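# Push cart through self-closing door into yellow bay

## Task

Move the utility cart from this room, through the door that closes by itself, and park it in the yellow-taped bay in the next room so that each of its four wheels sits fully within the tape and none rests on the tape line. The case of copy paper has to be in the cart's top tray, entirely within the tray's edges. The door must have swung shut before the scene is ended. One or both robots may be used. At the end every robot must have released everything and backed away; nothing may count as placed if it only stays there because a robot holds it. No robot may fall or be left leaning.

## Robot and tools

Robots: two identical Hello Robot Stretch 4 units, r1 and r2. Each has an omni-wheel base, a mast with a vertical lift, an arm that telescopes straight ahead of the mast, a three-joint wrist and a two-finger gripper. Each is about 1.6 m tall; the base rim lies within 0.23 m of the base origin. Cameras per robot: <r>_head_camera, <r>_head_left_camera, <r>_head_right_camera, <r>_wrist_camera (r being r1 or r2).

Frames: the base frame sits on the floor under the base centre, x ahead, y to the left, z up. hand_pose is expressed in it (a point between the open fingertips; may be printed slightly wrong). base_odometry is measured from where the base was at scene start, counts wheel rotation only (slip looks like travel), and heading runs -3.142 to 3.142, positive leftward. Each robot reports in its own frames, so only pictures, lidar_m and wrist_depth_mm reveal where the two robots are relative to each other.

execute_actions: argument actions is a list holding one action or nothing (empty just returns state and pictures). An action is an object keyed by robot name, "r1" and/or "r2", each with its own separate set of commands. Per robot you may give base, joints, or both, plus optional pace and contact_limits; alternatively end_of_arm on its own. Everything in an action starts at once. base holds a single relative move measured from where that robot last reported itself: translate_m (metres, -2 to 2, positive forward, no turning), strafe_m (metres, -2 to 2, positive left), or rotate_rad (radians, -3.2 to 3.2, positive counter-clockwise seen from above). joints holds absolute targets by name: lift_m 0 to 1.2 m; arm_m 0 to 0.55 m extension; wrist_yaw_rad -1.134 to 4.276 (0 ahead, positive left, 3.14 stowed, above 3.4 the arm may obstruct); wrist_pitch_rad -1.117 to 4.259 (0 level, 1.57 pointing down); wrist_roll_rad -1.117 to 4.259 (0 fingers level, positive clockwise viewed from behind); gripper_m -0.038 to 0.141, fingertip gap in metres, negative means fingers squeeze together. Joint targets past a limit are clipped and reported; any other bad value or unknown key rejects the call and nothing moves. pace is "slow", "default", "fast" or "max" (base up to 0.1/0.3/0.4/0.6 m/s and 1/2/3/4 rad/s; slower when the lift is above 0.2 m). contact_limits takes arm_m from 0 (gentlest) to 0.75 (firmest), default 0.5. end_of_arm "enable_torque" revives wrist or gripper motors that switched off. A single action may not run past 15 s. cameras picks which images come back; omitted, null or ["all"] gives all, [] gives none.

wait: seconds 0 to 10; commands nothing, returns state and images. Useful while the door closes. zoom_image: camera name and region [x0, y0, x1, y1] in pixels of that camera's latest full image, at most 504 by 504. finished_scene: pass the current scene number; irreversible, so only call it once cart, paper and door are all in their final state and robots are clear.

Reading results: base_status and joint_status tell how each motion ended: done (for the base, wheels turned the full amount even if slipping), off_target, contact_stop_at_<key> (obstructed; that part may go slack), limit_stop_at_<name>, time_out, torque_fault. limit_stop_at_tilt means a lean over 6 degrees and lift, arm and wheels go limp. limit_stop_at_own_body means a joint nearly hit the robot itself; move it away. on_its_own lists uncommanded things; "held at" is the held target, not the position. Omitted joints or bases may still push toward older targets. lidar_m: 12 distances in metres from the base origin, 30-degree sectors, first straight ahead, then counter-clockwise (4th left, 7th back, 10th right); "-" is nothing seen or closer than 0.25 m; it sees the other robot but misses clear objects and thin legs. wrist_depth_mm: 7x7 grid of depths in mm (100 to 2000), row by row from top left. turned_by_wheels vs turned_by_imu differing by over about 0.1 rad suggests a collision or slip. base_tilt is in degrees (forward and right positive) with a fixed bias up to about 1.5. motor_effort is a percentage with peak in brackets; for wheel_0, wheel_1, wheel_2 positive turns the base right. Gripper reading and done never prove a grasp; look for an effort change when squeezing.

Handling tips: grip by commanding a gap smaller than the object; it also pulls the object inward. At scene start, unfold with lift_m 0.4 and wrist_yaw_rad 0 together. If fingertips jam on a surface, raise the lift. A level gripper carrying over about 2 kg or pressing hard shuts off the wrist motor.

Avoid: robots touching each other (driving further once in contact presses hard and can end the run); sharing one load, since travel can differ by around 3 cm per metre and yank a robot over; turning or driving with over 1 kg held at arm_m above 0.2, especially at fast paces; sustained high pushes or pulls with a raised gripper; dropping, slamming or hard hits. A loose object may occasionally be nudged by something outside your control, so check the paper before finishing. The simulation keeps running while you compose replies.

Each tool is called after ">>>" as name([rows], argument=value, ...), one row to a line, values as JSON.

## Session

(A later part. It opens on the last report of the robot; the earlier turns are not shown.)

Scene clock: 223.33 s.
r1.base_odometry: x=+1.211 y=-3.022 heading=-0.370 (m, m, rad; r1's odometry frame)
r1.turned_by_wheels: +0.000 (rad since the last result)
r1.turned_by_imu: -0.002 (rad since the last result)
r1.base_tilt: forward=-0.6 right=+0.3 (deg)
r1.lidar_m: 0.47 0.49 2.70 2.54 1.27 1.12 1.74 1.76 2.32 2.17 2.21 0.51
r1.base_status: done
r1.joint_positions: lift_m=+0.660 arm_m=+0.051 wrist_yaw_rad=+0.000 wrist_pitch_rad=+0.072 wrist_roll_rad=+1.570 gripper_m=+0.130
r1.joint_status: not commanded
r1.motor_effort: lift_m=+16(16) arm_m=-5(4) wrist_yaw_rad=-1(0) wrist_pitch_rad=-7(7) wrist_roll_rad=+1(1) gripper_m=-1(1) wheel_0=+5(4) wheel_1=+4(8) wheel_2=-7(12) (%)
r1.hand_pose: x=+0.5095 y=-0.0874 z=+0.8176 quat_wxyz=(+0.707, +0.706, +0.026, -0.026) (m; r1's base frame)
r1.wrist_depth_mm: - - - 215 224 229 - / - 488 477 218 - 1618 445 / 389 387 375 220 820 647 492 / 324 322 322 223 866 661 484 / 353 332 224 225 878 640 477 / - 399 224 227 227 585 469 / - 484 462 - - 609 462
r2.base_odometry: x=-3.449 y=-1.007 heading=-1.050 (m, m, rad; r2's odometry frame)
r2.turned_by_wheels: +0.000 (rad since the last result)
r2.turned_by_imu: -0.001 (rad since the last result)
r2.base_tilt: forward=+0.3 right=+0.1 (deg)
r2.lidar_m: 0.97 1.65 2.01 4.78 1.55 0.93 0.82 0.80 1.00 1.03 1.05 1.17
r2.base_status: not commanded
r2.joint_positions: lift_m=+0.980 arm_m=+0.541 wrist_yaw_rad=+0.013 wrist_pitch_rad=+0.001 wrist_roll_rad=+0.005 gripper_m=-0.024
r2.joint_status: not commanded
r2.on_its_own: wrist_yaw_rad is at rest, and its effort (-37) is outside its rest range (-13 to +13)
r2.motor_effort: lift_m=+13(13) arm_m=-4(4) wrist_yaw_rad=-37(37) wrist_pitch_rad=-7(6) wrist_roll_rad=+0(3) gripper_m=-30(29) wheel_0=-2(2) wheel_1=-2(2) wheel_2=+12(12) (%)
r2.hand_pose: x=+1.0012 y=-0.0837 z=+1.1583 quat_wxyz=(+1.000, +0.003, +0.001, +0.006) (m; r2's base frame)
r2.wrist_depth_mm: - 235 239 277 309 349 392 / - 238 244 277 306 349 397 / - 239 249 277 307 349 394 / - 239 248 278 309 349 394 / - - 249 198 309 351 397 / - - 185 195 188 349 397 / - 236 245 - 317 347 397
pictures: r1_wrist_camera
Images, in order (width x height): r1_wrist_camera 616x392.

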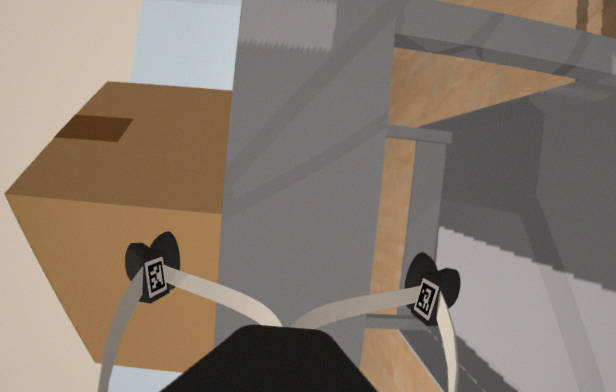

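>>> execute_actions([
  {"r1":{"joints":{"arm_m":0.08},"pace":"slow"}},
], cameras=[])

>>> execute_actions([
  {"r1":{"joints":{"gripper_m":0.01}}},
], cameras=[])

>>> execute_actions([
  {"r1":{"base":{"translate_m":-0.5},"pace":"slow"}},
], cameras=["r2_head_left_camera","r1_head_left_camera","r1_head_right_camera"])

Scene clock: 231.87 s.
r1.base_odometry: x=+1.211 y=-3.022 heading=-0.370 (m, m, rad; r1's odometry frame)
r1.turned_by_wheels: +0.000 (rad since the last result)
r1.turned_by_imu: -0.002 (rad since the last result)
r1.base_tilt: forward=-0.7 right=+0.2 (deg)
r1.lidar_m: 0.48 0.52 2.69 2.54 1.26 1.11 1.75 1.75 2.32 2.17 2.23 0.49
r1.base_status: not commanded
r1.joint_positions: lift_m=+0.660 arm_m=+0.079 wrist_yaw_rad=+0.000 wrist_pitch_rad=+0.072 wrist_roll_rad=+1.570 gripper_m=+0.130
r1.joint_status: all done
r1.motor_effort: lift_m=+16(16) arm_m=+5(5) wrist_yaw_rad=-1(1) wrist_pitch_rad=-7(7) wrist_roll_rad=+1(2) gripper_m=-1(0) wheel_0=+5(6) wheel_1=+4(4) wheel_2=-7(7) (%)
r1.hand_pose: x=+0.5378 y=-0.0874 z=+0.8176 quat_wxyz=(+0.707, +0.706, +0.026, -0.026) (m; r1's base frame)
r1.wrist_depth_mm: - - - 188 191 208 - / - 445 418 190 193 1661 1138 / 345 357 191 191 195 640 492 / 293 298 193 194 831 676 484 / 319 301 195 196 221 640 477 / 379 362 195 196 200 585 469 / - 439 196 - 798 609 459
r2.base_odometry: x=-3.449 y=-1.007 heading=-1.050 (m, m, rad; r2's odometry frame)
r2.turned_by_wheels: +0.000 (rad since the last result)
r2.turned_by_imu: -0.001 (rad since the last result)
r2.base_tilt: forward=+0.2 right=+0.2 (deg)
r2.lidar_m: 0.96 1.65 2.02 4.77 1.54 0.94 0.82 0.81 1.02 1.03 1.04 1.15
r2.base_status: not commanded
r2.joint_positions: lift_m=+0.980 arm_m=+0.541 wrist_yaw_rad=+0.013 wrist_pitch_rad=+0.001 wrist_roll_rad=+0.005 gripper_m=-0.024
r2.joint_status: not commanded
r2.on_its_own: wrist_yaw_rad is at rest, and its effort (-39) is outside its rest range (-13 to +13)
r2.motor_effort: lift_m=+13(13) arm_m=-4(4) wrist_yaw_rad=-39(38) wrist_pitch_rad=-8(6) wrist_roll_rad=+1(1) gripper_m=-30(31) wheel_0=-2(2) wheel_1=-2(2) wheel_2=+11(12) (%)
r2.hand_pose: x=+1.0012 y=-0.0837 z=+1.1583 quat_wxyz=(+1.000, +0.003, +0.001, +0.006) (m; r2's base frame)
r2.wrist_depth_mm: - 235 242 277 307 349 392 / - 237 244 276 307 351 397 / - 238 248 277 310 349 397 / - 238 249 278 309 351 394 / - - 249 197 309 351 399 / - - 185 195 187 349 397 / - 237 248 - 317 347 397
pictures: none
No camera images: the call's "cameras" was empty. Leave "cameras" out to get every camera's image.

Scene clock: 233.97 s.
r1.base_odometry: x=+1.211 y=-3.023 heading=-0.370 (m, m, rad; r1's odometry frame)
r1.turned_by_wheels: +0.000 (rad since the last result)
r1.turned_by_imu: -0.001 (rad since the last result)
r1.base_tilt: forward=-0.7 right=+0.2 (deg)
r1.lidar_m: 0.45 0.50 2.71 2.53 1.26 1.11 1.73 1.77 2.30 2.16 2.22 0.49
r1.base_status: not commanded
r1.joint_positions: lift_m=+0.660 arm_m=+0.080 wrist_yaw_rad=+0.004 wrist_pitch_rad=+0.082 wrist_roll_rad=+1.570 gripper_m=+0.011
r1.joint_status: all done
r1.on_its_own: wrist_pitch_rad is at rest, and its effort (-35) is outside its rest range (-23 to +23)
r1.motor_effort: lift_m=+22(22) arm_m=+0(5) wrist_yaw_rad=-13(18) wrist_pitch_rad=-35(47) wrist_roll_rad=-1(2) gripper_m=-34(35) wheel_0=+3(6) wheel_1=+3(4) wheel_2=-1(7) (%)
r1.hand_pose: x=+0.5388 y=-0.0862 z=+0.8142 quat_wxyz=(+0.707, +0.706, +0.031, -0.028) (m; r1's base frame)
r1.wrist_depth_mm: - - 161 163 166 1499 - / - 399 163 165 167 1464 512 / 310 324 165 167 172 654 480 / 264 273 167 170 174 647 473 / 290 281 170 173 820 627 455 / 332 182 171 174 179 549 455 / 430 410 172 - 750 525 452
r2.base_odometry: x=-3.449 y=-1.007 heading=-1.050 (m, m, rad; r2's odometry frame)
r2.turned_by_wheels: +0.000 (rad since the last result)
r2.turned_by_imu: -0.001 (rad since the last result)
r2.base_tilt: forward=+0.3 right=+0.1 (deg)
r2.lidar_m: 0.95 1.65 2.00 4.76 1.56 0.93 0.82 0.82 1.00 1.04 1.03 1.14
r2.base_status: not commanded
r2.joint_positions: lift_m=+0.980 arm_m=+0.541 wrist_yaw_rad=+0.013 wrist_pitch_rad=+0.001 wrist_roll_rad=+0.005 gripper_m=-0.024
r2.joint_status: not commanded
r2.on_its_own: wrist_yaw_rad is at rest, and its effort (-37) is outside its rest range (-13 to +13)
r2.motor_effort: lift_m=+13(13) arm_m=-4(4) wrist_yaw_rad=-37(37) wrist_pitch_rad=-6(6) wrist_roll_rad=+1(1) gripper_m=-30(31) wheel_0=-2(2) wheel_1=-2(2) wheel_2=+12(12) (%)
r2.hand_pose: x=+1.0012 y=-0.0837 z=+1.1583 quat_wxyz=(+1.000, +0.003, +0.001, +0.006) (m; r2's base frame)
r2.wrist_depth_mm: - 235 240 277 309 351 392 / - 237 245 276 309 347 397 / - 238 249 277 307 347 394 / - 237 249 278 309 349 394 / - - 248 198 309 351 394 / - - 185 194 187 351 394 / - 236 247 - 315 349 394
pictures: none
No camera images: the call's "cameras" was empty. Leave "cameras" out to get every camera's image.

Scene clock: 240.27 s.
r1.base_odometry: x=+0.745 y=-2.842 heading=-0.371 (m, m, rad; r1's odometry frame)
r1.turned_by_wheels: -0.001 (rad since the last result)
r1.turned_by_imu: -0.006 (rad since the last result)
r1.base_tilt: forward=-0.6 right=+0.2 (deg)
r1.lidar_m: 0.46 0.57 2.67 1.33 0.74 0.82 - 1.26 1.69 2.21 2.25 0.47
r1.base_status: done
r1.joint_positions: lift_m=+0.660 arm_m=+0.080 wrist_yaw_rad=-0.009 wrist_pitch_rad=+0.083 wrist_roll_rad=+1.565 gripper_m=+0.011
r1.joint_status: not commanded
r1.on_its_own: wrist_yaw_rad is at rest, and its effort (+26) is outside its rest range (-13 to +13); wrist_pitch_rad is at rest, and its effort (-38) is outside its rest range (-23 to +23); wrist_roll_rad is at rest, and its effort (+14) is outside its rest range (-13 to +13)
r1.motor_effort: lift_m=+22(22) arm_m=-1(1) wrist_yaw_rad=+26(31) wrist_pitch_rad=-38(40) wrist_roll_rad=+14(14) gripper_m=-33(38) wheel_0=-12(10) wheel_1=-9(10) wheel_2=+6(19) (%)
r1.hand_pose: x=+0.5377 y=-0.0901 z=+0.8140 quat_wxyz=(+0.708, +0.705, +0.026, -0.033) (m; r1's base frame)
r1.wrist_depth_mm: 345 364 140 140 142 1618 1118 / 307 319 144 146 148 668 496 / 271 279 151 153 156 654 473 / 263 262 158 159 163 640 466 / 332 314 165 167 193 634 466 / - 182 172 174 179 539 459 / - - 178 - - 530 449
r2.base_odometry: x=-3.449 y=-1.007 heading=-1.050 (m, m, rad; r2's odometry frame)
r2.turned_by_wheels: +0.000 (rad since the last result)
r2.turned_by_imu: -0.002 (rad since the last result)
r2.base_tilt: forward=+0.3 right=+0.1 (deg)
r2.lidar_m: 0.95 1.51 2.05 4.78 1.52 0.95 0.81 0.83 1.01 1.03 1.03 1.13
r2.base_status: not commanded
r2.joint_positions: lift_m=+0.980 arm_m=+0.541 wrist_yaw_rad=+0.013 wrist_pitch_rad=+0.001 wrist_roll_rad=+0.005 gripper_m=-0.024
r2.joint_status: not commanded
r2.on_its_own: wrist_yaw_rad is at rest, and its effort (-38) is outside its rest range (-13 to +13)
r2.motor_effort: lift_m=+13(13) arm_m=-4(4) wrist_yaw_rad=-38(39) wrist_pitch_rad=-8(7) wrist_roll_rad=+0(1) gripper_m=-29(29) wheel_0=-2(2) wheel_1=-2(2) wheel_2=+12(12) (%)
r2.hand_pose: x=+1.0012 y=-0.0837 z=+1.1583 quat_wxyz=(+1.000, +0.003, +0.001, +0.006) (m; r2's base frame)
r2.wrist_depth_mm: 732 235 241 276 307 351 392 / 891 237 244 277 309 351 394 / - 237 249 277 306 347 397 / 917 239 248 276 307 349 394 / - - 248 198 310 351 397 / 809 820 185 194 188 351 399 / - 236 247 - 315 349 392
pictures: r1_head_left_camera, r1_head_right_camera, r2_head_left_camera
Images, in order (width x height): r1_head_left_camera 420x672, r1_head_right_camera 420x672, r2_head_left_camera 420x672.

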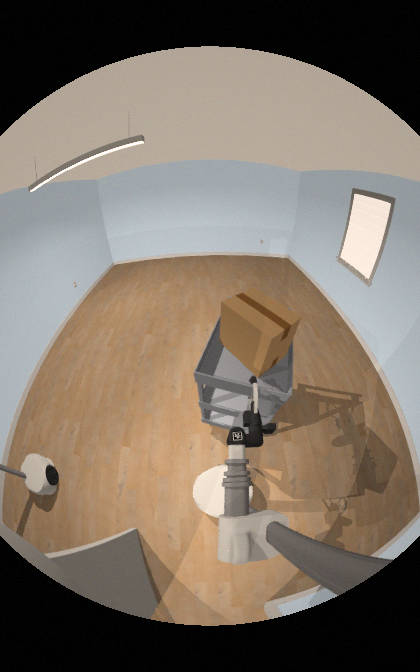

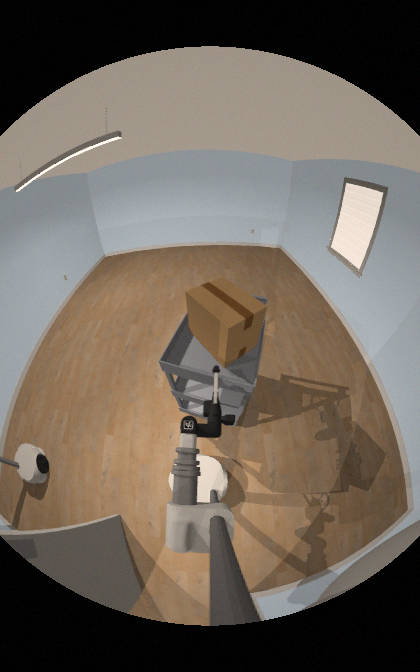

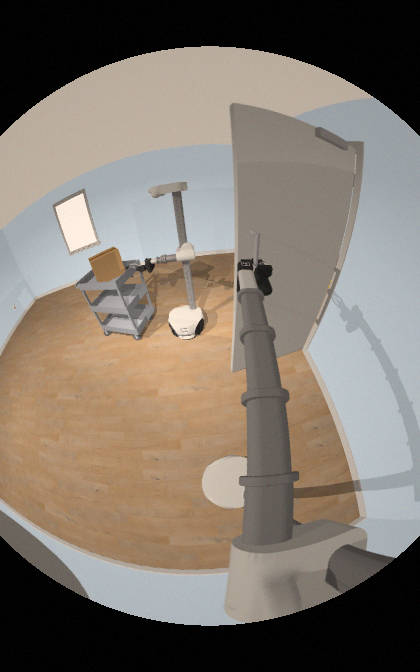

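>>> execute_actions([
  {"r1":{"base":{"translate_m":-0.7},"pace":"slow"}},
], cameras=["r2_head_left_camera","r1_head_left_camera"])

Scene clock: 257.87 s.
r1.base_odometry: x=+0.094 y=-2.587 heading=-0.373 (m, m, rad; r1's odometry frame)
r1.turned_by_wheels: -0.002 (rad since the last result)
r1.turned_by_imu: -0.012 (rad since the last result)
r1.base_tilt: forward=-0.6 right=+0.3 (deg)
r1.lidar_m: 0.46 3.84 0.59 0.52 0.53 0.63 3.54 0.63 0.75 1.69 2.31 0.43
r1.base_status: done
r1.joint_positions: lift_m=+0.660 arm_m=+0.080 wrist_yaw_rad=-0.011 wrist_pitch_rad=+0.083 wrist_roll_rad=+1.564 gripper_m=+0.011
r1.joint_status: not commanded
r1.on_its_own: wrist_yaw_rad is at rest, and its effort (+31) is outside its rest range (-13 to +13); wrist_pitch_rad is at rest, and its effort (-38) is outside its rest range (-23 to +23); wrist_roll_rad is at rest, and its effort (+18) is outside its rest range (-13 to +13)
r1.motor_effort: lift_m=+22(22) arm_m=-1(1) wrist_yaw_rad=+31(31) wrist_pitch_rad=-38(38) wrist_roll_rad=+18(18) gripper_m=-34(36) wheel_0=-15(14) wheel_1=-9(11) wheel_2=+4(12) (%)
r1.hand_pose: x=+0.5376 y=-0.0905 z=+0.8140 quat_wxyz=(+0.709, +0.704, +0.026, -0.033) (m; r1's base frame)
r1.wrist_depth_mm: 268 276 109 109 110 559 492 / 254 263 117 118 118 591 492 / 243 247 128 129 129 661 477 / 322 309 140 142 142 640 469 / - 492 155 156 161 634 462 / - 179 170 172 180 535 455 / - - 189 - - 496 449
r2.base_odometry: x=-3.449 y=-1.007 heading=-1.050 (m, m, rad; r2's odometry frame)
r2.turned_by_wheels: +0.000 (rad since the last result)
r2.turned_by_imu: -0.003 (rad since the last result)
r2.base_tilt: forward=+0.4 right=+0.2 (deg)
r2.lidar_m: 0.96 1.54 4.72 4.78 1.53 0.94 0.80 0.82 0.99 1.01 1.03 1.15
r2.base_status: not commanded
r2.joint_positions: lift_m=+0.980 arm_m=+0.541 wrist_yaw_rad=+0.013 wrist_pitch_rad=+0.001 wrist_roll_rad=+0.005 gripper_m=-0.024
r2.joint_status: not commanded
r2.on_its_own: wrist_yaw_rad is at rest, and its effort (-39) is outside its rest range (-13 to +13)
r2.motor_effort: lift_m=+13(13) arm_m=-4(4) wrist_yaw_rad=-39(39) wrist_pitch_rad=-6(7) wrist_roll_rad=+0(1) gripper_m=-31(28) wheel_0=-2(2) wheel_1=-2(2) wheel_2=+12(12) (%)
r2.hand_pose: x=+1.0012 y=-0.0837 z=+1.1583 quat_wxyz=(+1.000, +0.003, +0.001, +0.006) (m; r2's base frame)
r2.wrist_depth_mm: - 234 241 277 310 351 392 / - 237 244 276 306 347 394 / - 237 248 278 307 349 394 / - 238 250 277 309 349 394 / 991 991 248 198 309 351 394 / 931 991 185 195 188 351 399 / 917 237 247 - 317 347 397
pictures: r1_head_left_camera, r2_head_left_camera
Images, in order (width x height): r1_head_left_camera 420x672, r2_head_left_camera 420x672.

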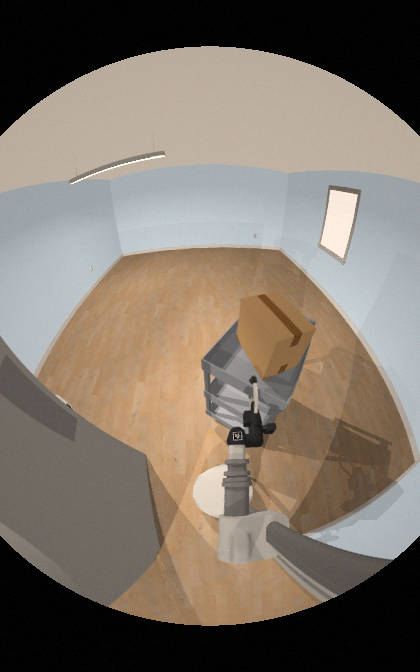

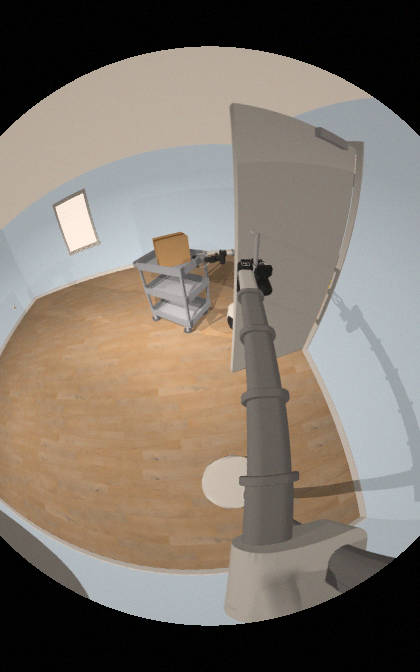

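>>> execute_actions([
  {"r1":{"base":{"strafe_m":0.12},"joints":{"wrist_yaw_rad":-0.2},"pace":"slow"}},
], cameras=[])

>>> execute_actions([
  {"r1":{"base":{"translate_m":-0.45},"pace":"slow"}},
], cameras=["r1_head_left_camera","r1_head_camera"])

Scene clock: 265.87 s.
r1.base_odometry: x=+0.137 y=-2.476 heading=-0.374 (m, m, rad; r1's odometry frame)
r1.turned_by_wheels: -0.001 (rad since the last result)
r1.turned_by_imu: -0.004 (rad since the last result)
r1.base_tilt: forward=-0.7 right=+0.2 (deg)
r1.lidar_m: 0.48 3.64 0.49 0.40 0.41 0.51 3.55 0.71 0.73 1.70 2.44 0.41
r1.base_status: done
r1.joint_positions: lift_m=+0.660 arm_m=+0.080 wrist_yaw_rad=-0.214 wrist_pitch_rad=+0.082 wrist_roll_rad=+1.564 gripper_m=+0.011
r1.joint_status: all done
r1.on_its_own: wrist_yaw_rad is at rest, and its effort (+40) is outside its rest range (-13 to +13); wrist_pitch_rad is at rest, and its effort (-35) is outside its rest range (-23 to +23); wrist_roll_rad is at rest, and its effort (+17) is outside its rest range (-13 to +13)
r1.motor_effort: lift_m=+22(22) arm_m=-1(1) wrist_yaw_rad=+40(55) wrist_pitch_rad=-35(40) wrist_roll_rad=+17(18) gripper_m=-30(37) wheel_0=-14(21) wheel_1=+2(11) wheel_2=+0(3) (%)
r1.hand_pose: x=+0.5134 y=-0.1466 z=+0.8143 quat_wxyz=(+0.702, +0.703, -0.046, -0.105) (m; r1's base frame)
r1.wrist_depth_mm: 287 298 120 121 121 603 504 / 268 277 128 128 129 627 500 / 250 256 137 138 139 668 480 / 293 287 148 148 151 647 469 / - 397 160 161 167 634 462 / - 181 172 174 180 549 455 / - - 185 - - 508 452
r2.base_odometry: x=-3.449 y=-1.007 heading=-1.050 (m, m, rad; r2's odometry frame)
r2.turned_by_wheels: +0.000 (rad since the last result)
r2.turned_by_imu: -0.001 (rad since the last result)
r2.base_tilt: forward=+0.4 right=+0.0 (deg)
r2.lidar_m: 0.95 1.51 4.71 4.77 1.53 0.94 0.82 0.83 1.00 1.03 1.03 1.12
r2.base_status: not commanded
r2.joint_positions: lift_m=+0.980 arm_m=+0.541 wrist_yaw_rad=+0.013 wrist_pitch_rad=+0.001 wrist_roll_rad=+0.005 gripper_m=-0.024
r2.joint_status: not commanded
r2.on_its_own: wrist_yaw_rad is at rest, and its effort (-39) is outside its rest range (-13 to +13)
r2.motor_effort: lift_m=+13(13) arm_m=-4(4) wrist_yaw_rad=-39(38) wrist_pitch_rad=-8(7) wrist_roll_rad=+2(1) gripper_m=-30(29) wheel_0=-2(2) wheel_1=-2(2) wheel_2=+11(11) (%)
r2.hand_pose: x=+1.0012 y=-0.0837 z=+1.1583 quat_wxyz=(+1.000, +0.003, +0.001, +0.006) (m; r2's base frame)
r2.wrist_depth_mm: - 234 239 276 307 351 392 / - 237 245 276 307 349 397 / - 239 247 276 307 347 392 / - 239 248 276 309 351 397 / 1008 946 249 198 309 351 394 / 891 931 185 194 187 353 397 / 866 236 248 - 315 347 399
pictures: none
No camera images: the call's "cameras" was empty. Leave "cameras" out to get every camera's image.

Scene clock: 271.63 s.
r1.base_odometry: x=-0.281 y=-2.312 heading=-0.373 (m, m, rad; r1's odometry frame)
r1.turned_by_wheels: +0.001 (rad since the last result)
r1.turned_by_imu: +0.003 (rad since the last result)
r1.base_tilt: forward=-0.6 right=+0.2 (deg)
r1.lidar_m: 0.44 0.62 0.35 0.30 0.31 3.23 3.06 3.14 0.49 0.49 2.45 0.45
r1.base_status: done
r1.joint_positions: lift_m=+0.660 arm_m=+0.080 wrist_yaw_rad=-0.186 wrist_pitch_rad=+0.083 wrist_roll_rad=+1.573 gripper_m=+0.011
r1.joint_status: not commanded
r1.on_its_own: wrist_yaw_rad is at rest, and its effort (-42) is outside its rest range (-13 to +13); wrist_pitch_rad is at rest, and its effort (-36) is outside its rest range (-23 to +23)
r1.motor_effort: lift_m=+22(22) arm_m=-1(1) wrist_yaw_rad=-42(45) wrist_pitch_rad=-36(40) wrist_roll_rad=-8(18) gripper_m=-30(36) wheel_0=+1(13) wheel_1=-4(9) wheel_2=+14(18) (%)
r1.hand_pose: x=+0.5175 y=-0.1390 z=+0.8141 quat_wxyz=(+0.700, +0.707, -0.036, -0.095) (m; r1's base frame)
r1.wrist_depth_mm: 359 375 141 143 145 1576 1098 / 312 327 146 148 151 661 492 / 278 287 153 154 158 661 477 / 260 266 159 162 166 647 473 / 329 310 167 168 820 634 459 / - 182 174 176 181 549 455 / - - 179 - - 521 449
r2.base_odometry: x=-3.449 y=-1.007 heading=-1.050 (m, m, rad; r2's odometry frame)
r2.turned_by_wheels: +0.000 (rad since the last result)
r2.turned_by_imu: -0.001 (rad since the last result)
r2.base_tilt: forward=+0.4 right=+0.1 (deg)
r2.lidar_m: 0.94 1.66 4.72 4.76 1.54 0.94 0.81 0.82 1.00 1.04 1.03 1.15
r2.base_status: not commanded
r2.joint_positions: lift_m=+0.980 arm_m=+0.541 wrist_yaw_rad=+0.013 wrist_pitch_rad=+0.001 wrist_roll_rad=+0.005 gripper_m=-0.024
r2.joint_status: not commanded
r2.on_its_own: wrist_yaw_rad is at rest, and its effort (-39) is outside its rest range (-13 to +13)
r2.motor_effort: lift_m=+13(13) arm_m=-4(4) wrist_yaw_rad=-39(38) wrist_pitch_rad=-7(7) wrist_roll_rad=+2(1) gripper_m=-30(29) wheel_0=-2(2) wheel_1=-2(2) wheel_2=+12(12) (%)
r2.hand_pose: x=+1.0012 y=-0.0837 z=+1.1583 quat_wxyz=(+1.000, +0.003, +0.001, +0.006) (m; r2's base frame)
r2.wrist_depth_mm: - 234 241 277 309 349 389 / - 237 244 276 309 349 394 / - 239 248 277 309 349 394 / - 237 249 278 307 351 394 / - 904 248 198 309 353 397 / - 931 185 195 187 349 397 / 842 237 246 - 315 347 399
pictures: r1_head_camera, r1_head_left_camera
Images, in order (width x height): r1_head_camera 420x560, r1_head_left_camera 420x672.

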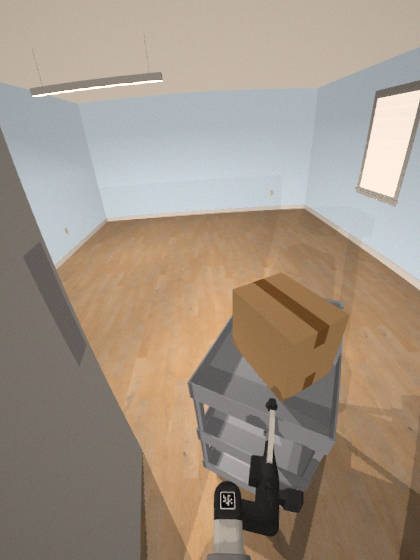

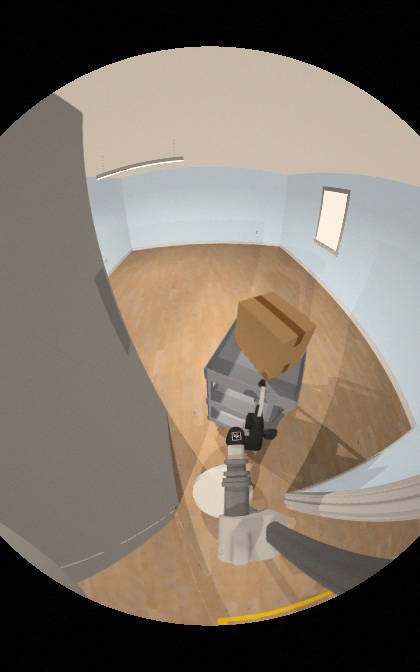

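>>> execute_actions([
  {"r1":{"base":{"translate_m":-0.4},"joints":{"wrist_yaw_rad":-0.08},"pace":"slow"}},
], cameras=["r1_head_left_camera","r1_head_camera"])

Scene clock: 281.27 s.
r1.base_odometry: x=-0.653 y=-2.167 heading=-0.372 (m, m, rad; r1's odometry frame)
r1.turned_by_wheels: +0.001 (rad since the last result)
r1.turned_by_imu: +0.001 (rad since the last result)
r1.base_tilt: forward=-0.6 right=+0.3 (deg)
r1.lidar_m: 0.47 0.47 0.33 0.40 2.30 2.83 2.66 2.74 2.60 0.79 0.51 0.46
r1.base_status: done
r1.joint_positions: lift_m=+0.660 arm_m=+0.080 wrist_yaw_rad=-0.066 wrist_pitch_rad=+0.083 wrist_roll_rad=+1.573 gripper_m=+0.011
r1.joint_status: all done
r1.on_its_own: wrist_yaw_rad is at rest, and its effort (-42) is outside its rest range (-13 to +13); wrist_pitch_rad is at rest, and its effort (-38) is outside its rest range (-23 to +23)
r1.motor_effort: lift_m=+22(22) arm_m=-1(1) wrist_yaw_rad=-42(48) wrist_pitch_rad=-38(39) wrist_roll_rad=-8(13) gripper_m=-34(35) wheel_0=+0(15) wheel_1=-4(8) wheel_2=+12(18) (%)
r1.hand_pose: x=+0.5322 y=-0.1061 z=+0.8140 quat_wxyz=(+0.704, +0.708, +0.006, -0.053) (m; r1's base frame)
r1.wrist_depth_mm: - 410 149 150 153 1576 1138 / 336 347 153 155 158 654 462 / 289 298 158 160 164 654 469 / 265 268 163 166 170 647 469 / 312 300 170 171 820 627 459 / 394 181 174 177 181 549 459 / - - 178 - - 525 449
r2.base_odometry: x=-3.449 y=-1.007 heading=-1.050 (m, m, rad; r2's odometry frame)
r2.turned_by_wheels: +0.000 (rad since the last result)
r2.turned_by_imu: -0.002 (rad since the last result)
r2.base_tilt: forward=+0.3 right=+0.1 (deg)
r2.lidar_m: 0.96 3.94 4.71 4.78 1.52 0.94 0.82 0.84 1.00 1.03 1.05 1.16
r2.base_status: not commanded
r2.joint_positions: lift_m=+0.980 arm_m=+0.541 wrist_yaw_rad=+0.013 wrist_pitch_rad=+0.001 wrist_roll_rad=+0.005 gripper_m=-0.024
r2.joint_status: not commanded
r2.on_its_own: wrist_yaw_rad is at rest, and its effort (-37) is outside its rest range (-13 to +13)
r2.motor_effort: lift_m=+13(13) arm_m=-4(4) wrist_yaw_rad=-37(38) wrist_pitch_rad=-6(6) wrist_roll_rad=+2(1) gripper_m=-30(29) wheel_0=-2(2) wheel_1=-2(2) wheel_2=+12(11) (%)
r2.hand_pose: x=+1.0012 y=-0.0837 z=+1.1583 quat_wxyz=(+1.000, +0.003, +0.001, +0.006) (m; r2's base frame)
r2.wrist_depth_mm: - 235 240 277 307 347 394 / - 238 245 277 306 351 394 / - 238 248 276 307 349 394 / - 237 248 274 307 351 394 / - - 249 198 307 353 394 / - - 185 195 188 353 399 / - 236 247 - 315 345 397
pictures: r1_head_camera, r1_head_left_camera
Images, in order (width x height): r1_head_camera 420x560, r1_head_left_camera 420x672.

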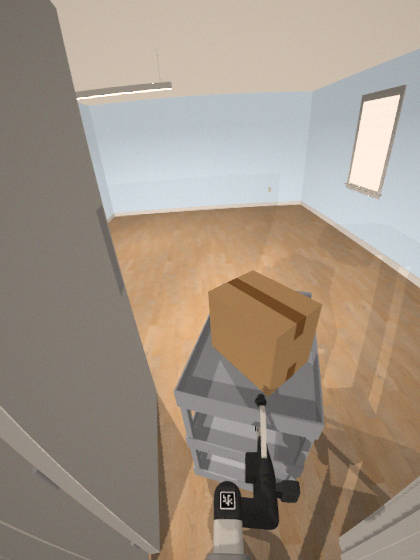

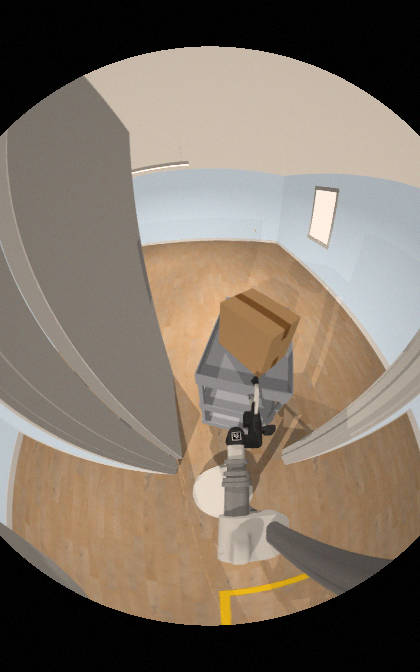

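>>> execute_actions([
  {"r1":{"base":{"strafe_m":-0.07},"joints":{"wrist_yaw_rad":-0.12},"pace":"slow"}},
], cameras=[])

>>> execute_actions([
  {"r1":{"base":{"translate_m":-0.5},"pace":"slow"}},
], cameras=["r1_head_left_camera","r1_head_camera"])

Scene clock: 294.03 s.
r1.base_odometry: x=-0.679 y=-2.232 heading=-0.371 (m, m, rad; r1's odometry frame)
r1.turned_by_wheels: +0.001 (rad since the last result)
r1.turned_by_imu: +0.000 (rad since the last result)
r1.base_tilt: forward=-0.7 right=+0.2 (deg)
r1.lidar_m: 0.44 0.50 0.41 0.41 2.39 2.82 2.66 2.75 2.54 0.77 0.45 0.47
r1.base_status: done
r1.joint_positions: lift_m=+0.660 arm_m=+0.080 wrist_yaw_rad=-0.111 wrist_pitch_rad=+0.082 wrist_roll_rad=+1.574 gripper_m=+0.011
r1.joint_status: all done
r1.on_its_own: wrist_yaw_rad is at rest, and its effort (-26) is outside its rest range (-13 to +13); wrist_pitch_rad is at rest, and its effort (-33) is outside its rest range (-23 to +23)
r1.motor_effort: lift_m=+22(22) arm_m=-1(1) wrist_yaw_rad=-26(74) wrist_pitch_rad=-33(39) wrist_roll_rad=-10(11) gripper_m=-30(35) wheel_0=+11(27) wheel_1=-3(8) wheel_2=+7(9) (%)
r1.hand_pose: x=+0.5271 y=-0.1188 z=+0.8144 quat_wxyz=(+0.703, +0.708, -0.011, -0.068) (m; r1's base frame)
r1.wrist_depth_mm: - - 170 172 176 212 - / - 436 171 173 177 1576 1060 / 329 343 172 174 178 621 477 / 273 283 173 176 820 654 473 / 287 279 173 177 798 627 462 / 324 180 174 177 181 554 455 / 387 384 174 - 759 521 452
r2.base_odometry: x=-3.449 y=-1.007 heading=-1.050 (m, m, rad; r2's odometry frame)
r2.turned_by_wheels: +0.000 (rad since the last result)
r2.turned_by_imu: -0.001 (rad since the last result)
r2.base_tilt: forward=+0.3 right=+0.2 (deg)
r2.lidar_m: 0.98 3.93 4.71 4.78 1.56 0.94 0.82 0.84 1.00 1.04 1.04 1.15
r2.base_status: not commanded
r2.joint_positions: lift_m=+0.980 arm_m=+0.541 wrist_yaw_rad=+0.013 wrist_pitch_rad=+0.001 wrist_roll_rad=+0.005 gripper_m=-0.024
r2.joint_status: not commanded
r2.on_its_own: wrist_yaw_rad is at rest, and its effort (-38) is outside its rest range (-13 to +13)
r2.motor_effort: lift_m=+13(13) arm_m=-4(4) wrist_yaw_rad=-38(38) wrist_pitch_rad=-8(6) wrist_roll_rad=+1(3) gripper_m=-31(30) wheel_0=-2(2) wheel_1=-2(2) wheel_2=+12(11) (%)
r2.hand_pose: x=+1.0012 y=-0.0837 z=+1.1583 quat_wxyz=(+1.000, +0.003, +0.001, +0.006) (m; r2's base frame)
r2.wrist_depth_mm: - 234 241 278 307 351 394 / - 237 243 274 309 349 394 / - 238 248 276 309 347 394 / - 238 248 278 309 351 394 / - - 250 198 309 349 397 / - - 186 195 188 353 397 / - 237 247 - 315 347 394
pictures: none
No camera images: the call's "cameras" was empty. Leave "cameras" out to get every camera's image.

Scene clock: 300.30 s.
r1.base_odometry: x=-1.144 y=-2.050 heading=-0.371 (m, m, rad; r1's odometry frame)
r1.turned_by_wheels: +0.000 (rad since the last result)
r1.turned_by_imu: -0.003 (rad since the last result)
r1.base_tilt: forward=-0.6 right=+0.2 (deg)
r1.lidar_m: 0.43 0.45 0.84 1.95 2.35 2.28 2.14 2.23 2.58 2.42 0.97 0.47
r1.base_status: done
r1.joint_positions: lift_m=+0.660 arm_m=+0.080 wrist_yaw_rad=-0.118 wrist_pitch_rad=+0.084 wrist_roll_rad=+1.573 gripper_m=+0.011
r1.joint_status: not commanded
r1.on_its_own: wrist_pitch_rad is at rest, and its effort (-40) is outside its rest range (-23 to +23)
r1.motor_effort: lift_m=+22(22) arm_m=-1(1) wrist_yaw_rad=-7(44) wrist_pitch_rad=-40(43) wrist_roll_rad=-7(10) gripper_m=-33(39) wheel_0=-9(7) wheel_1=-5(9) wheel_2=+9(21) (%)
r1.hand_pose: x=+0.5263 y=-0.1206 z=+0.8137 quat_wxyz=(+0.703, +0.708, -0.012, -0.071) (m; r1's base frame)
r1.wrist_depth_mm: - - 197 200 215 222 - / - - 193 195 - 1537 1098 / - 433 187 191 - 1366 449 / 304 320 183 187 809 640 462 / 274 277 179 183 820 621 459 / 297 183 176 179 184 544 452 / 327 330 171 - 788 549 449
r2.base_odometry: x=-3.449 y=-1.007 heading=-1.050 (m, m, rad; r2's odometry frame)
r2.turned_by_wheels: +0.000 (rad since the last result)
r2.turned_by_imu: -0.002 (rad since the last result)
r2.base_tilt: forward=+0.3 right=+0.2 (deg)
r2.lidar_m: 0.95 3.93 4.71 4.78 1.54 0.93 0.80 0.82 0.99 1.04 1.04 1.15
r2.base_status: not commanded
r2.joint_positions: lift_m=+0.980 arm_m=+0.541 wrist_yaw_rad=+0.013 wrist_pitch_rad=+0.001 wrist_roll_rad=+0.005 gripper_m=-0.024
r2.joint_status: not commanded
r2.on_its_own: wrist_yaw_rad is at rest, and its effort (-37) is outside its rest range (-13 to +13)
r2.motor_effort: lift_m=+13(13) arm_m=-4(5) wrist_yaw_rad=-37(38) wrist_pitch_rad=-6(6) wrist_roll_rad=+1(3) gripper_m=-31(29) wheel_0=-2(2) wheel_1=-2(2) wheel_2=+12(12) (%)
r2.hand_pose: x=+1.0012 y=-0.0837 z=+1.1583 quat_wxyz=(+1.000, +0.003, +0.001, +0.006) (m; r2's base frame)
r2.wrist_depth_mm: - 235 241 276 310 349 394 / - 237 245 277 309 349 397 / - 239 248 277 309 349 394 / - 239 248 277 307 349 397 / - - 248 198 310 351 394 / - - 185 195 187 353 399 / - 236 247 - 315 345 394
pictures: r1_head_camera, r1_head_left_camera
Images, in order (width x height): r1_head_camera 420x560, r1_head_left_camera 420x672.

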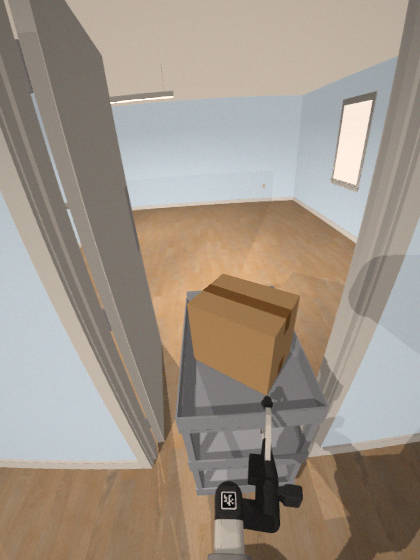

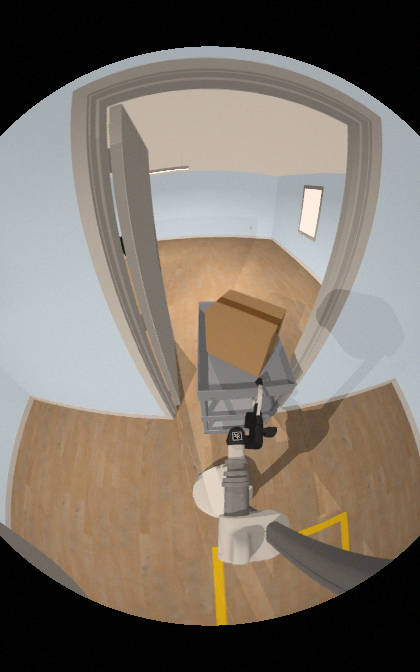

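>>> execute_actions([
  {"r1":{"base":{"translate_m":-0.7},"joints":{"wrist_yaw_rad":-0.05},"pace":"slow"}},
], cameras=["r1_head_left_camera","r1_head_right_camera"])

Scene clock: 318.80 s.
r1.base_odometry: x=-1.796 y=-1.797 heading=-0.370 (m, m, rad; r1's odometry frame)
r1.turned_by_wheels: +0.001 (rad since the last result)
r1.turned_by_imu: +0.005 (rad since the last result)
r1.base_tilt: forward=-0.6 right=+0.3 (deg)
r1.lidar_m: 0.43 0.45 1.78 2.24 2.22 1.53 1.44 1.47 1.98 2.47 2.04 0.51
r1.base_status: done
r1.joint_positions: lift_m=+0.660 arm_m=+0.080 wrist_yaw_rad=-0.032 wrist_pitch_rad=+0.084 wrist_roll_rad=+1.576 gripper_m=+0.011
r1.joint_status: all done
r1.on_its_own: wrist_yaw_rad is at rest, and its effort (-52) is outside its rest range (-13 to +13); wrist_pitch_rad is at rest, and its effort (-41) is outside its rest range (-23 to +23); wrist_roll_rad is at rest, and its effort (-16) is outside its rest range (-13 to +13)
r1.motor_effort: lift_m=+22(22) arm_m=-1(1) wrist_yaw_rad=-52(55) wrist_pitch_rad=-41(42) wrist_roll_rad=-16(16) gripper_m=-35(36) wheel_0=+1(14) wheel_1=-3(9) wheel_2=+13(20) (%)
r1.hand_pose: x=+0.5356 y=-0.0966 z=+0.8137 quat_wxyz=(+0.704, +0.709, +0.018, -0.041) (m; r1's base frame)
r1.wrist_depth_mm: 1008 1042 198 200 214 221 - / - - 193 196 1098 1118 1078 / - 439 189 191 - 1229 449 / 309 325 185 187 831 640 466 / 273 277 180 184 831 627 459 / 297 183 177 180 183 559 455 / 325 329 172 - 778 525 449
r2.base_odometry: x=-3.449 y=-1.007 heading=-1.050 (m, m, rad; r2's odometry frame)
r2.turned_by_wheels: +0.000 (rad since the last result)
r2.turned_by_imu: -0.003 (rad since the last result)
r2.base_tilt: forward=+0.3 right=+0.2 (deg)
r2.lidar_m: 0.96 3.95 4.71 4.77 1.53 0.95 0.82 0.83 0.99 1.04 1.04 1.14
r2.base_status: not commanded
r2.joint_positions: lift_m=+0.980 arm_m=+0.541 wrist_yaw_rad=+0.013 wrist_pitch_rad=+0.001 wrist_roll_rad=+0.005 gripper_m=-0.024
r2.joint_status: not commanded
r2.on_its_own: wrist_yaw_rad is at rest, and its effort (-38) is outside its rest range (-13 to +13)
r2.motor_effort: lift_m=+13(13) arm_m=-4(5) wrist_yaw_rad=-38(39) wrist_pitch_rad=-7(6) wrist_roll_rad=+3(3) gripper_m=-31(29) wheel_0=-2(2) wheel_1=-2(2) wheel_2=+12(11) (%)
r2.hand_pose: x=+1.0012 y=-0.0837 z=+1.1583 quat_wxyz=(+1.000, +0.003, +0.001, +0.006) (m; r2's base frame)
r2.wrist_depth_mm: - 234 240 278 309 351 392 / - 238 245 277 309 349 394 / - 239 248 276 307 349 397 / - 237 247 277 309 349 394 / - - 249 197 309 351 399 / - - 185 195 188 353 392 / - 238 247 - 315 347 397
pictures: r1_head_left_camera, r1_head_right_camera
Images, in order (width x height): r1_head_left_camera 420x672, r1_head_right_camera 420x672.

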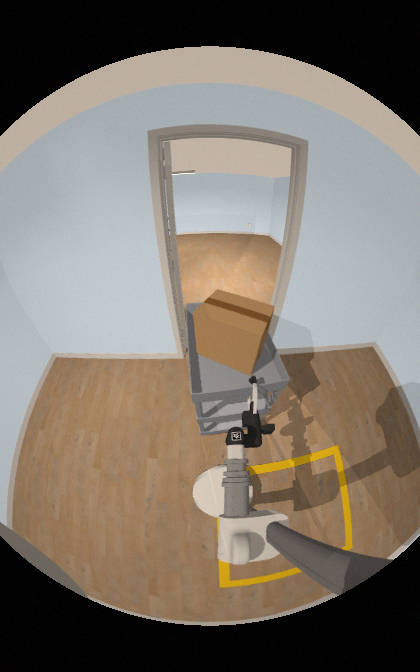

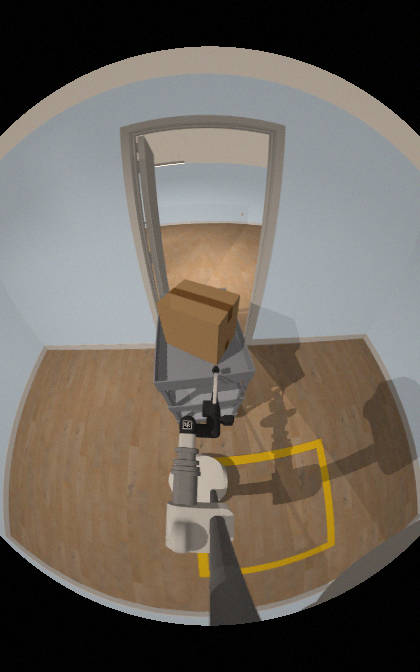

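>>> execute_actions([
  {"r1":{"base":{"translate_m":-0.35},"joints":{"wrist_yaw_rad":-0.1},"pace":"slow"}},
], cameras=[])

>>> execute_actions([
  {"r1":{"base":{"strafe_m":-0.25},"joints":{"wrist_yaw_rad":0.25},"pace":"slow"}},
], cameras=["r1_head_left_camera"])

Scene clock: 340.83 s.
r1.base_odometry: x=-2.122 y=-1.671 heading=-0.371 (m, m, rad; r1's odometry frame)
r1.turned_by_wheels: +0.000 (rad since the last result)
r1.turned_by_imu: -0.003 (rad since the last result)
r1.base_tilt: forward=-0.6 right=+0.3 (deg)
r1.lidar_m: 0.41 0.42 2.21 2.23 1.70 1.18 1.11 1.11 1.52 2.49 2.54 0.49
r1.base_status: done
r1.joint_positions: lift_m=+0.660 arm_m=+0.080 wrist_yaw_rad=-0.098 wrist_pitch_rad=+0.084 wrist_roll_rad=+1.573 gripper_m=+0.011
r1.joint_status: all done
r1.on_its_own: wrist_pitch_rad is at rest, and its effort (-41) is outside its rest range (-23 to +23)
r1.motor_effort: lift_m=+22(22) arm_m=-1(1) wrist_yaw_rad=-6(93) wrist_pitch_rad=-41(43) wrist_roll_rad=-10(17) gripper_m=-34(35) wheel_0=-7(9) wheel_1=-5(8) wheel_2=+6(23) (%)
r1.hand_pose: x=+0.5286 y=-0.1152 z=+0.8137 quat_wxyz=(+0.703, +0.708, -0.005, -0.064) (m; r1's base frame)
r1.wrist_depth_mm: 1430 1499 1464 226 243 253 1078 / 1397 1499 213 216 1576 1255 266 / - - 203 204 1537 1537 430 / 357 384 193 196 - 597 469 / 272 277 183 187 809 621 462 / 282 182 175 179 184 544 455 / 296 303 167 - 768 544 449
r2.base_odometry: x=-3.449 y=-1.007 heading=-1.050 (m, m, rad; r2's odometry frame)
r2.turned_by_wheels: +0.000 (rad since the last result)
r2.turned_by_imu: -0.002 (rad since the last result)
r2.base_tilt: forward=+0.3 right=+0.1 (deg)
r2.lidar_m: 0.97 3.94 4.72 4.77 1.54 0.94 0.82 0.82 1.01 1.04 1.03 1.17
r2.base_status: not commanded
r2.joint_positions: lift_m=+0.980 arm_m=+0.541 wrist_yaw_rad=+0.013 wrist_pitch_rad=+0.001 wrist_roll_rad=+0.005 gripper_m=-0.024
r2.joint_status: not commanded
r2.on_its_own: wrist_yaw_rad is at rest, and its effort (-38) is outside its rest range (-13 to +13)
r2.motor_effort: lift_m=+13(13) arm_m=-4(4) wrist_yaw_rad=-38(37) wrist_pitch_rad=-6(8) wrist_roll_rad=+2(3) gripper_m=-29(29) wheel_0=-2(2) wheel_1=-2(2) wheel_2=+12(11) (%)
r2.hand_pose: x=+1.0012 y=-0.0837 z=+1.1583 quat_wxyz=(+1.000, +0.003, +0.001, +0.006) (m; r2's base frame)
r2.wrist_depth_mm: - 234 241 277 306 349 389 / - 237 246 277 307 349 394 / - 238 248 277 307 351 392 / - 238 248 277 309 351 394 / - - 249 198 309 349 392 / - - 185 195 187 355 397 / - 236 247 - 317 347 397
pictures: none
No camera images: the call's "cameras" was empty. Leave "cameras" out to get every camera's image.

Scene clock: 344.47 s.
r1.base_odometry: x=-2.212 y=-1.903 heading=-0.370 (m, m, rad; r1's odometry frame)
r1.turned_by_wheels: +0.001 (rad since the last result)
r1.turned_by_imu: -0.030 (rad since the last result)
r1.base_tilt: forward=-0.6 right=+0.2 (deg)
r1.lidar_m: 0.41 0.38 2.20 2.47 1.74 1.19 1.09 1.12 1.44 2.23 2.25 0.61
r1.base_status: done
r1.joint_positions: lift_m=+0.660 arm_m=+0.080 wrist_yaw_rad=+0.263 wrist_pitch_rad=+0.082 wrist_roll_rad=+1.576 gripper_m=+0.011
r1.joint_status: all done
r1.on_its_own: wrist_yaw_rad is at rest, and its effort (-39) is outside its rest range (-13 to +13); wrist_pitch_rad is at rest, and its effort (-34) is outside its rest range (-23 to +23); wrist_roll_rad is at rest, and its effort (-16) is outside its rest range (-13 to +13)
r1.motor_effort: lift_m=+21(22) arm_m=+1(2) wrist_yaw_rad=-39(83) wrist_pitch_rad=-34(40) wrist_roll_rad=-16(16) gripper_m=-33(32) wheel_0=+12(16) wheel_1=-2(12) wheel_2=+4(15) (%)
r1.hand_pose: x=+0.5510 y=-0.0095 z=+0.8144 quat_wxyz=(+0.702, +0.698, +0.122, +0.064) (m; r1's base frame)
r1.wrist_depth_mm: 1281 1281 1308 218 236 240 640 / - - 208 209 1366 1366 1042 / - - 198 199 - 1499 442 / 347 368 189 192 1983 597 473 / 271 276 180 183 809 627 462 / 283 181 174 177 182 554 459 / 298 304 166 - 768 525 452
r2.base_odometry: x=-3.449 y=-1.007 heading=-1.050 (m, m, rad; r2's odometry frame)
r2.turned_by_wheels: +0.000 (rad since the last result)
r2.turned_by_imu: -0.001 (rad since the last result)
r2.base_tilt: forward=+0.3 right=+0.1 (deg)
r2.lidar_m: 0.96 3.94 4.72 4.78 1.53 0.95 0.82 0.82 0.99 1.04 1.03 1.16
r2.base_status: not commanded
r2.joint_positions: lift_m=+0.980 arm_m=+0.541 wrist_yaw_rad=+0.013 wrist_pitch_rad=+0.001 wrist_roll_rad=+0.005 gripper_m=-0.024
r2.joint_status: not commanded
r2.on_its_own: wrist_yaw_rad is at rest, and its effort (-38) is outside its rest range (-13 to +13)
r2.motor_effort: lift_m=+13(13) arm_m=-4(4) wrist_yaw_rad=-38(39) wrist_pitch_rad=-7(6) wrist_roll_rad=+2(4) gripper_m=-30(31) wheel_0=-2(2) wheel_1=-2(2) wheel_2=+12(12) (%)
r2.hand_pose: x=+1.0012 y=-0.0837 z=+1.1583 quat_wxyz=(+1.000, +0.003, +0.001, +0.006) (m; r2's base frame)
r2.wrist_depth_mm: - 235 239 277 310 349 394 / - 237 245 276 307 351 394 / - 238 248 278 309 349 394 / - 238 248 277 309 351 394 / - - 249 198 310 351 394 / - - 185 195 188 351 397 / - 236 247 - 315 347 399
pictures: r1_head_left_camera
Images, in order (width x height): r1_head_left_camera 420x672.

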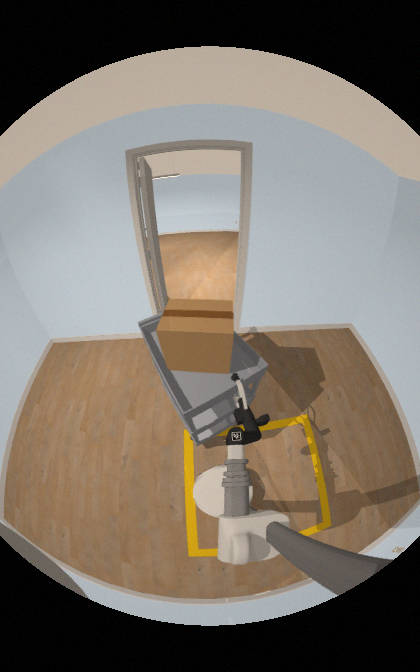

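>>> execute_actions([
  {"r1":{"base":{"strafe_m":-0.25},"joints":{"wrist_yaw_rad":0.5},"pace":"slow"},"r2":{"joints":{"gripper_m":0.09}}},
], cameras=[])

>>> execute_actions([
  {"r1":{"base":{"translate_m":-0.2},"joints":{"wrist_yaw_rad":0.65},"pace":"slow"},"r2":{"joints":{"arm_m":0.0}}},
], cameras=["r1_head_left_camera"])

Scene clock: 355.53 s.
r1.base_odometry: x=-2.302 y=-2.136 heading=-0.368 (m, m, rad; r1's odometry frame)
r1.turned_by_wheels: +0.001 (rad since the last result)
r1.turned_by_imu: -0.016 (rad since the last result)
r1.base_tilt: forward=-0.6 right=+0.2 (deg)
r1.lidar_m: 0.43 0.32 0.65 2.73 1.74 1.16 1.05 1.08 1.43 1.96 2.01 1.83
r1.base_status: done
r1.joint_positions: lift_m=+0.660 arm_m=+0.080 wrist_yaw_rad=+0.515 wrist_pitch_rad=+0.083 wrist_roll_rad=+1.576 gripper_m=+0.011
r1.joint_status: all done
r1.on_its_own: wrist_yaw_rad is at rest, and its effort (-43) is outside its rest range (-13 to +13); wrist_pitch_rad is at rest, and its effort (-36) is outside its rest range (-23 to +23); wrist_roll_rad is at rest, and its effort (-18) is outside its rest range (-13 to +13)
r1.motor_effort: lift_m=+21(21) arm_m=+1(1) wrist_yaw_rad=-43(81) wrist_pitch_rad=-36(41) wrist_roll_rad=-18(18) gripper_m=-34(38) wheel_0=+14(18) wheel_1=-4(13) wheel_2=+5(14) (%)
r1.hand_pose: x=+0.5440 y=+0.0654 z=+0.8143 quat_wxyz=(+0.689, +0.678, +0.208, +0.151) (m; r1's base frame)
r1.wrist_depth_mm: - - 1229 247 264 1281 1118 / 1808 1863 231 229 268 272 276 / 1708 1808 213 213 1863 1537 424 / 1708 477 197 199 1863 591 455 / 278 297 184 188 809 627 466 / 272 182 173 176 182 549 462 / 281 287 160 - 759 530 449
r2.base_odometry: x=-3.449 y=-1.007 heading=-1.050 (m, m, rad; r2's odometry frame)
r2.turned_by_wheels: +0.000 (rad since the last result)
r2.turned_by_imu: -0.002 (rad since the last result)
r2.base_tilt: forward=+0.2 right=+0.1 (deg)
r2.lidar_m: 1.67 3.95 4.73 4.77 1.54 0.94 0.79 0.82 1.00 1.04 1.03 1.27
r2.base_status: not commanded
r2.joint_positions: lift_m=+0.980 arm_m=+0.541 wrist_yaw_rad=+0.000 wrist_pitch_rad=+0.001 wrist_roll_rad=+0.005 gripper_m=+0.090
r2.joint_status: all done
r2.motor_effort: lift_m=+13(13) arm_m=-4(4) wrist_yaw_rad=-2(38) wrist_pitch_rad=-7(7) wrist_roll_rad=+1(2) gripper_m=-3(26) wheel_0=+3(6) wheel_1=+0(2) wheel_2=+1(12) (%)
r2.hand_pose: x=+1.0002 y=-0.0873 z=+1.1583 quat_wxyz=(+1.000, +0.003, +0.001, +0.000) (m; r2's base frame)
r2.wrist_depth_mm: - - - 1025 866 768 707 / - - - 1008 878 778 707 / - - - 1042 917 798 715 / - - - 1042 917 798 715 / - - - 1060 878 809 732 / - - 213 1078 917 809 741 / - - - - 917 809 759
pictures: none
No camera images: the call's "cameras" was empty. Leave "cameras" out to get every camera's image.

Scene clock: 358.83 s.
r1.base_odometry: x=-2.489 y=-2.064 heading=-0.370 (m, m, rad; r1's odometry frame)
r1.turned_by_wheels: -0.001 (rad since the last result)
r1.turned_by_imu: -0.004 (rad since the last result)
r1.base_tilt: forward=-0.7 right=+0.3 (deg)
r1.lidar_m: 0.47 0.37 2.44 2.71 1.39 0.93 0.86 0.89 1.14 1.98 2.00 2.06
r1.base_status: done
r1.joint_positions: lift_m=+0.660 arm_m=+0.080 wrist_yaw_rad=+0.640 wrist_pitch_rad=+0.083 wrist_roll_rad=+1.567 gripper_m=+0.011
r1.joint_status: all done
r1.on_its_own: wrist_yaw_rad is at rest, and its effort (+29) is outside its rest range (-13 to +13); wrist_pitch_rad is at rest, and its effort (-38) is outside its rest range (-23 to +23)
r1.motor_effort: lift_m=+21(21) arm_m=+1(1) wrist_yaw_rad=+29(67) wrist_pitch_rad=-38(39) wrist_roll_rad=+8(17) gripper_m=-31(36) wheel_0=-13(17) wheel_1=-7(11) wheel_2=+5(15) (%)
r1.hand_pose: x=+0.5337 y=+0.1014 z=+0.8141 quat_wxyz=(+0.681, +0.660, +0.250, +0.195) (m; r1's base frame)
r1.wrist_depth_mm: 1537 1537 189 191 208 216 - / 1618 1618 187 189 1708 1576 1160 / 379 397 183 186 1808 699 455 / 289 304 181 183 809 640 466 / 279 277 178 182 809 634 459 / 306 182 175 178 182 549 459 / 343 343 172 - 768 525 449
r2.base_odometry: x=-3.449 y=-1.007 heading=-1.050 (m, m, rad; r2's odometry frame)
r2.turned_by_wheels: +0.000 (rad since the last result)
r2.turned_by_imu: -0.001 (rad since the last result)
r2.base_tilt: forward=+0.3 right=+0.0 (deg)
r2.lidar_m: 2.13 3.93 4.71 4.77 1.54 0.94 0.83 0.82 1.02 1.03 1.04 1.26
r2.base_status: not commanded
r2.joint_positions: lift_m=+0.980 arm_m=+0.001 wrist_yaw_rad=+0.000 wrist_pitch_rad=+0.001 wrist_roll_rad=+0.005 gripper_m=+0.090
r2.joint_status: all done
r2.motor_effort: lift_m=+13(13) arm_m=-5(7) wrist_yaw_rad=-1(3) wrist_pitch_rad=-8(8) wrist_roll_rad=+2(2) gripper_m=-2(3) wheel_0=+2(3) wheel_1=+0(0) wheel_2=+1(1) (%)
r2.hand_pose: x=+0.4608 y=-0.0874 z=+1.1582 quat_wxyz=(+1.000, +0.003, +0.001, +0.000) (m; r2's base frame)
r2.wrist_depth_mm: - - - - 1661 1182 960 / - - - - 1661 1229 946 / - - - - 1708 1229 960 / - - - - 1756 1255 976 / - - - - 1537 1308 1008 / - - 214 - 1661 1255 1008 / - - - - 1863 1229 1060
pictures: r1_head_left_camera
Images, in order (width x height): r1_head_left_camera 420x672.

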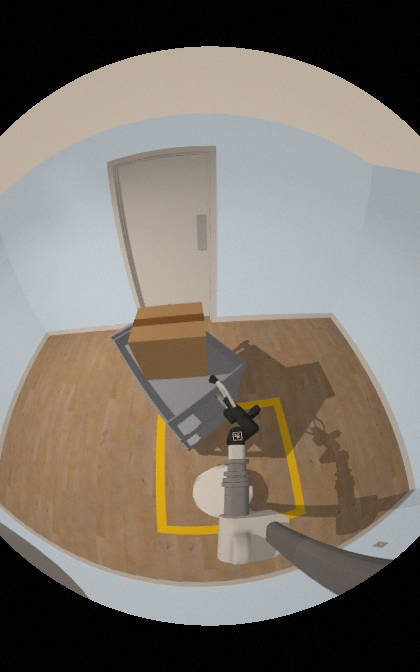

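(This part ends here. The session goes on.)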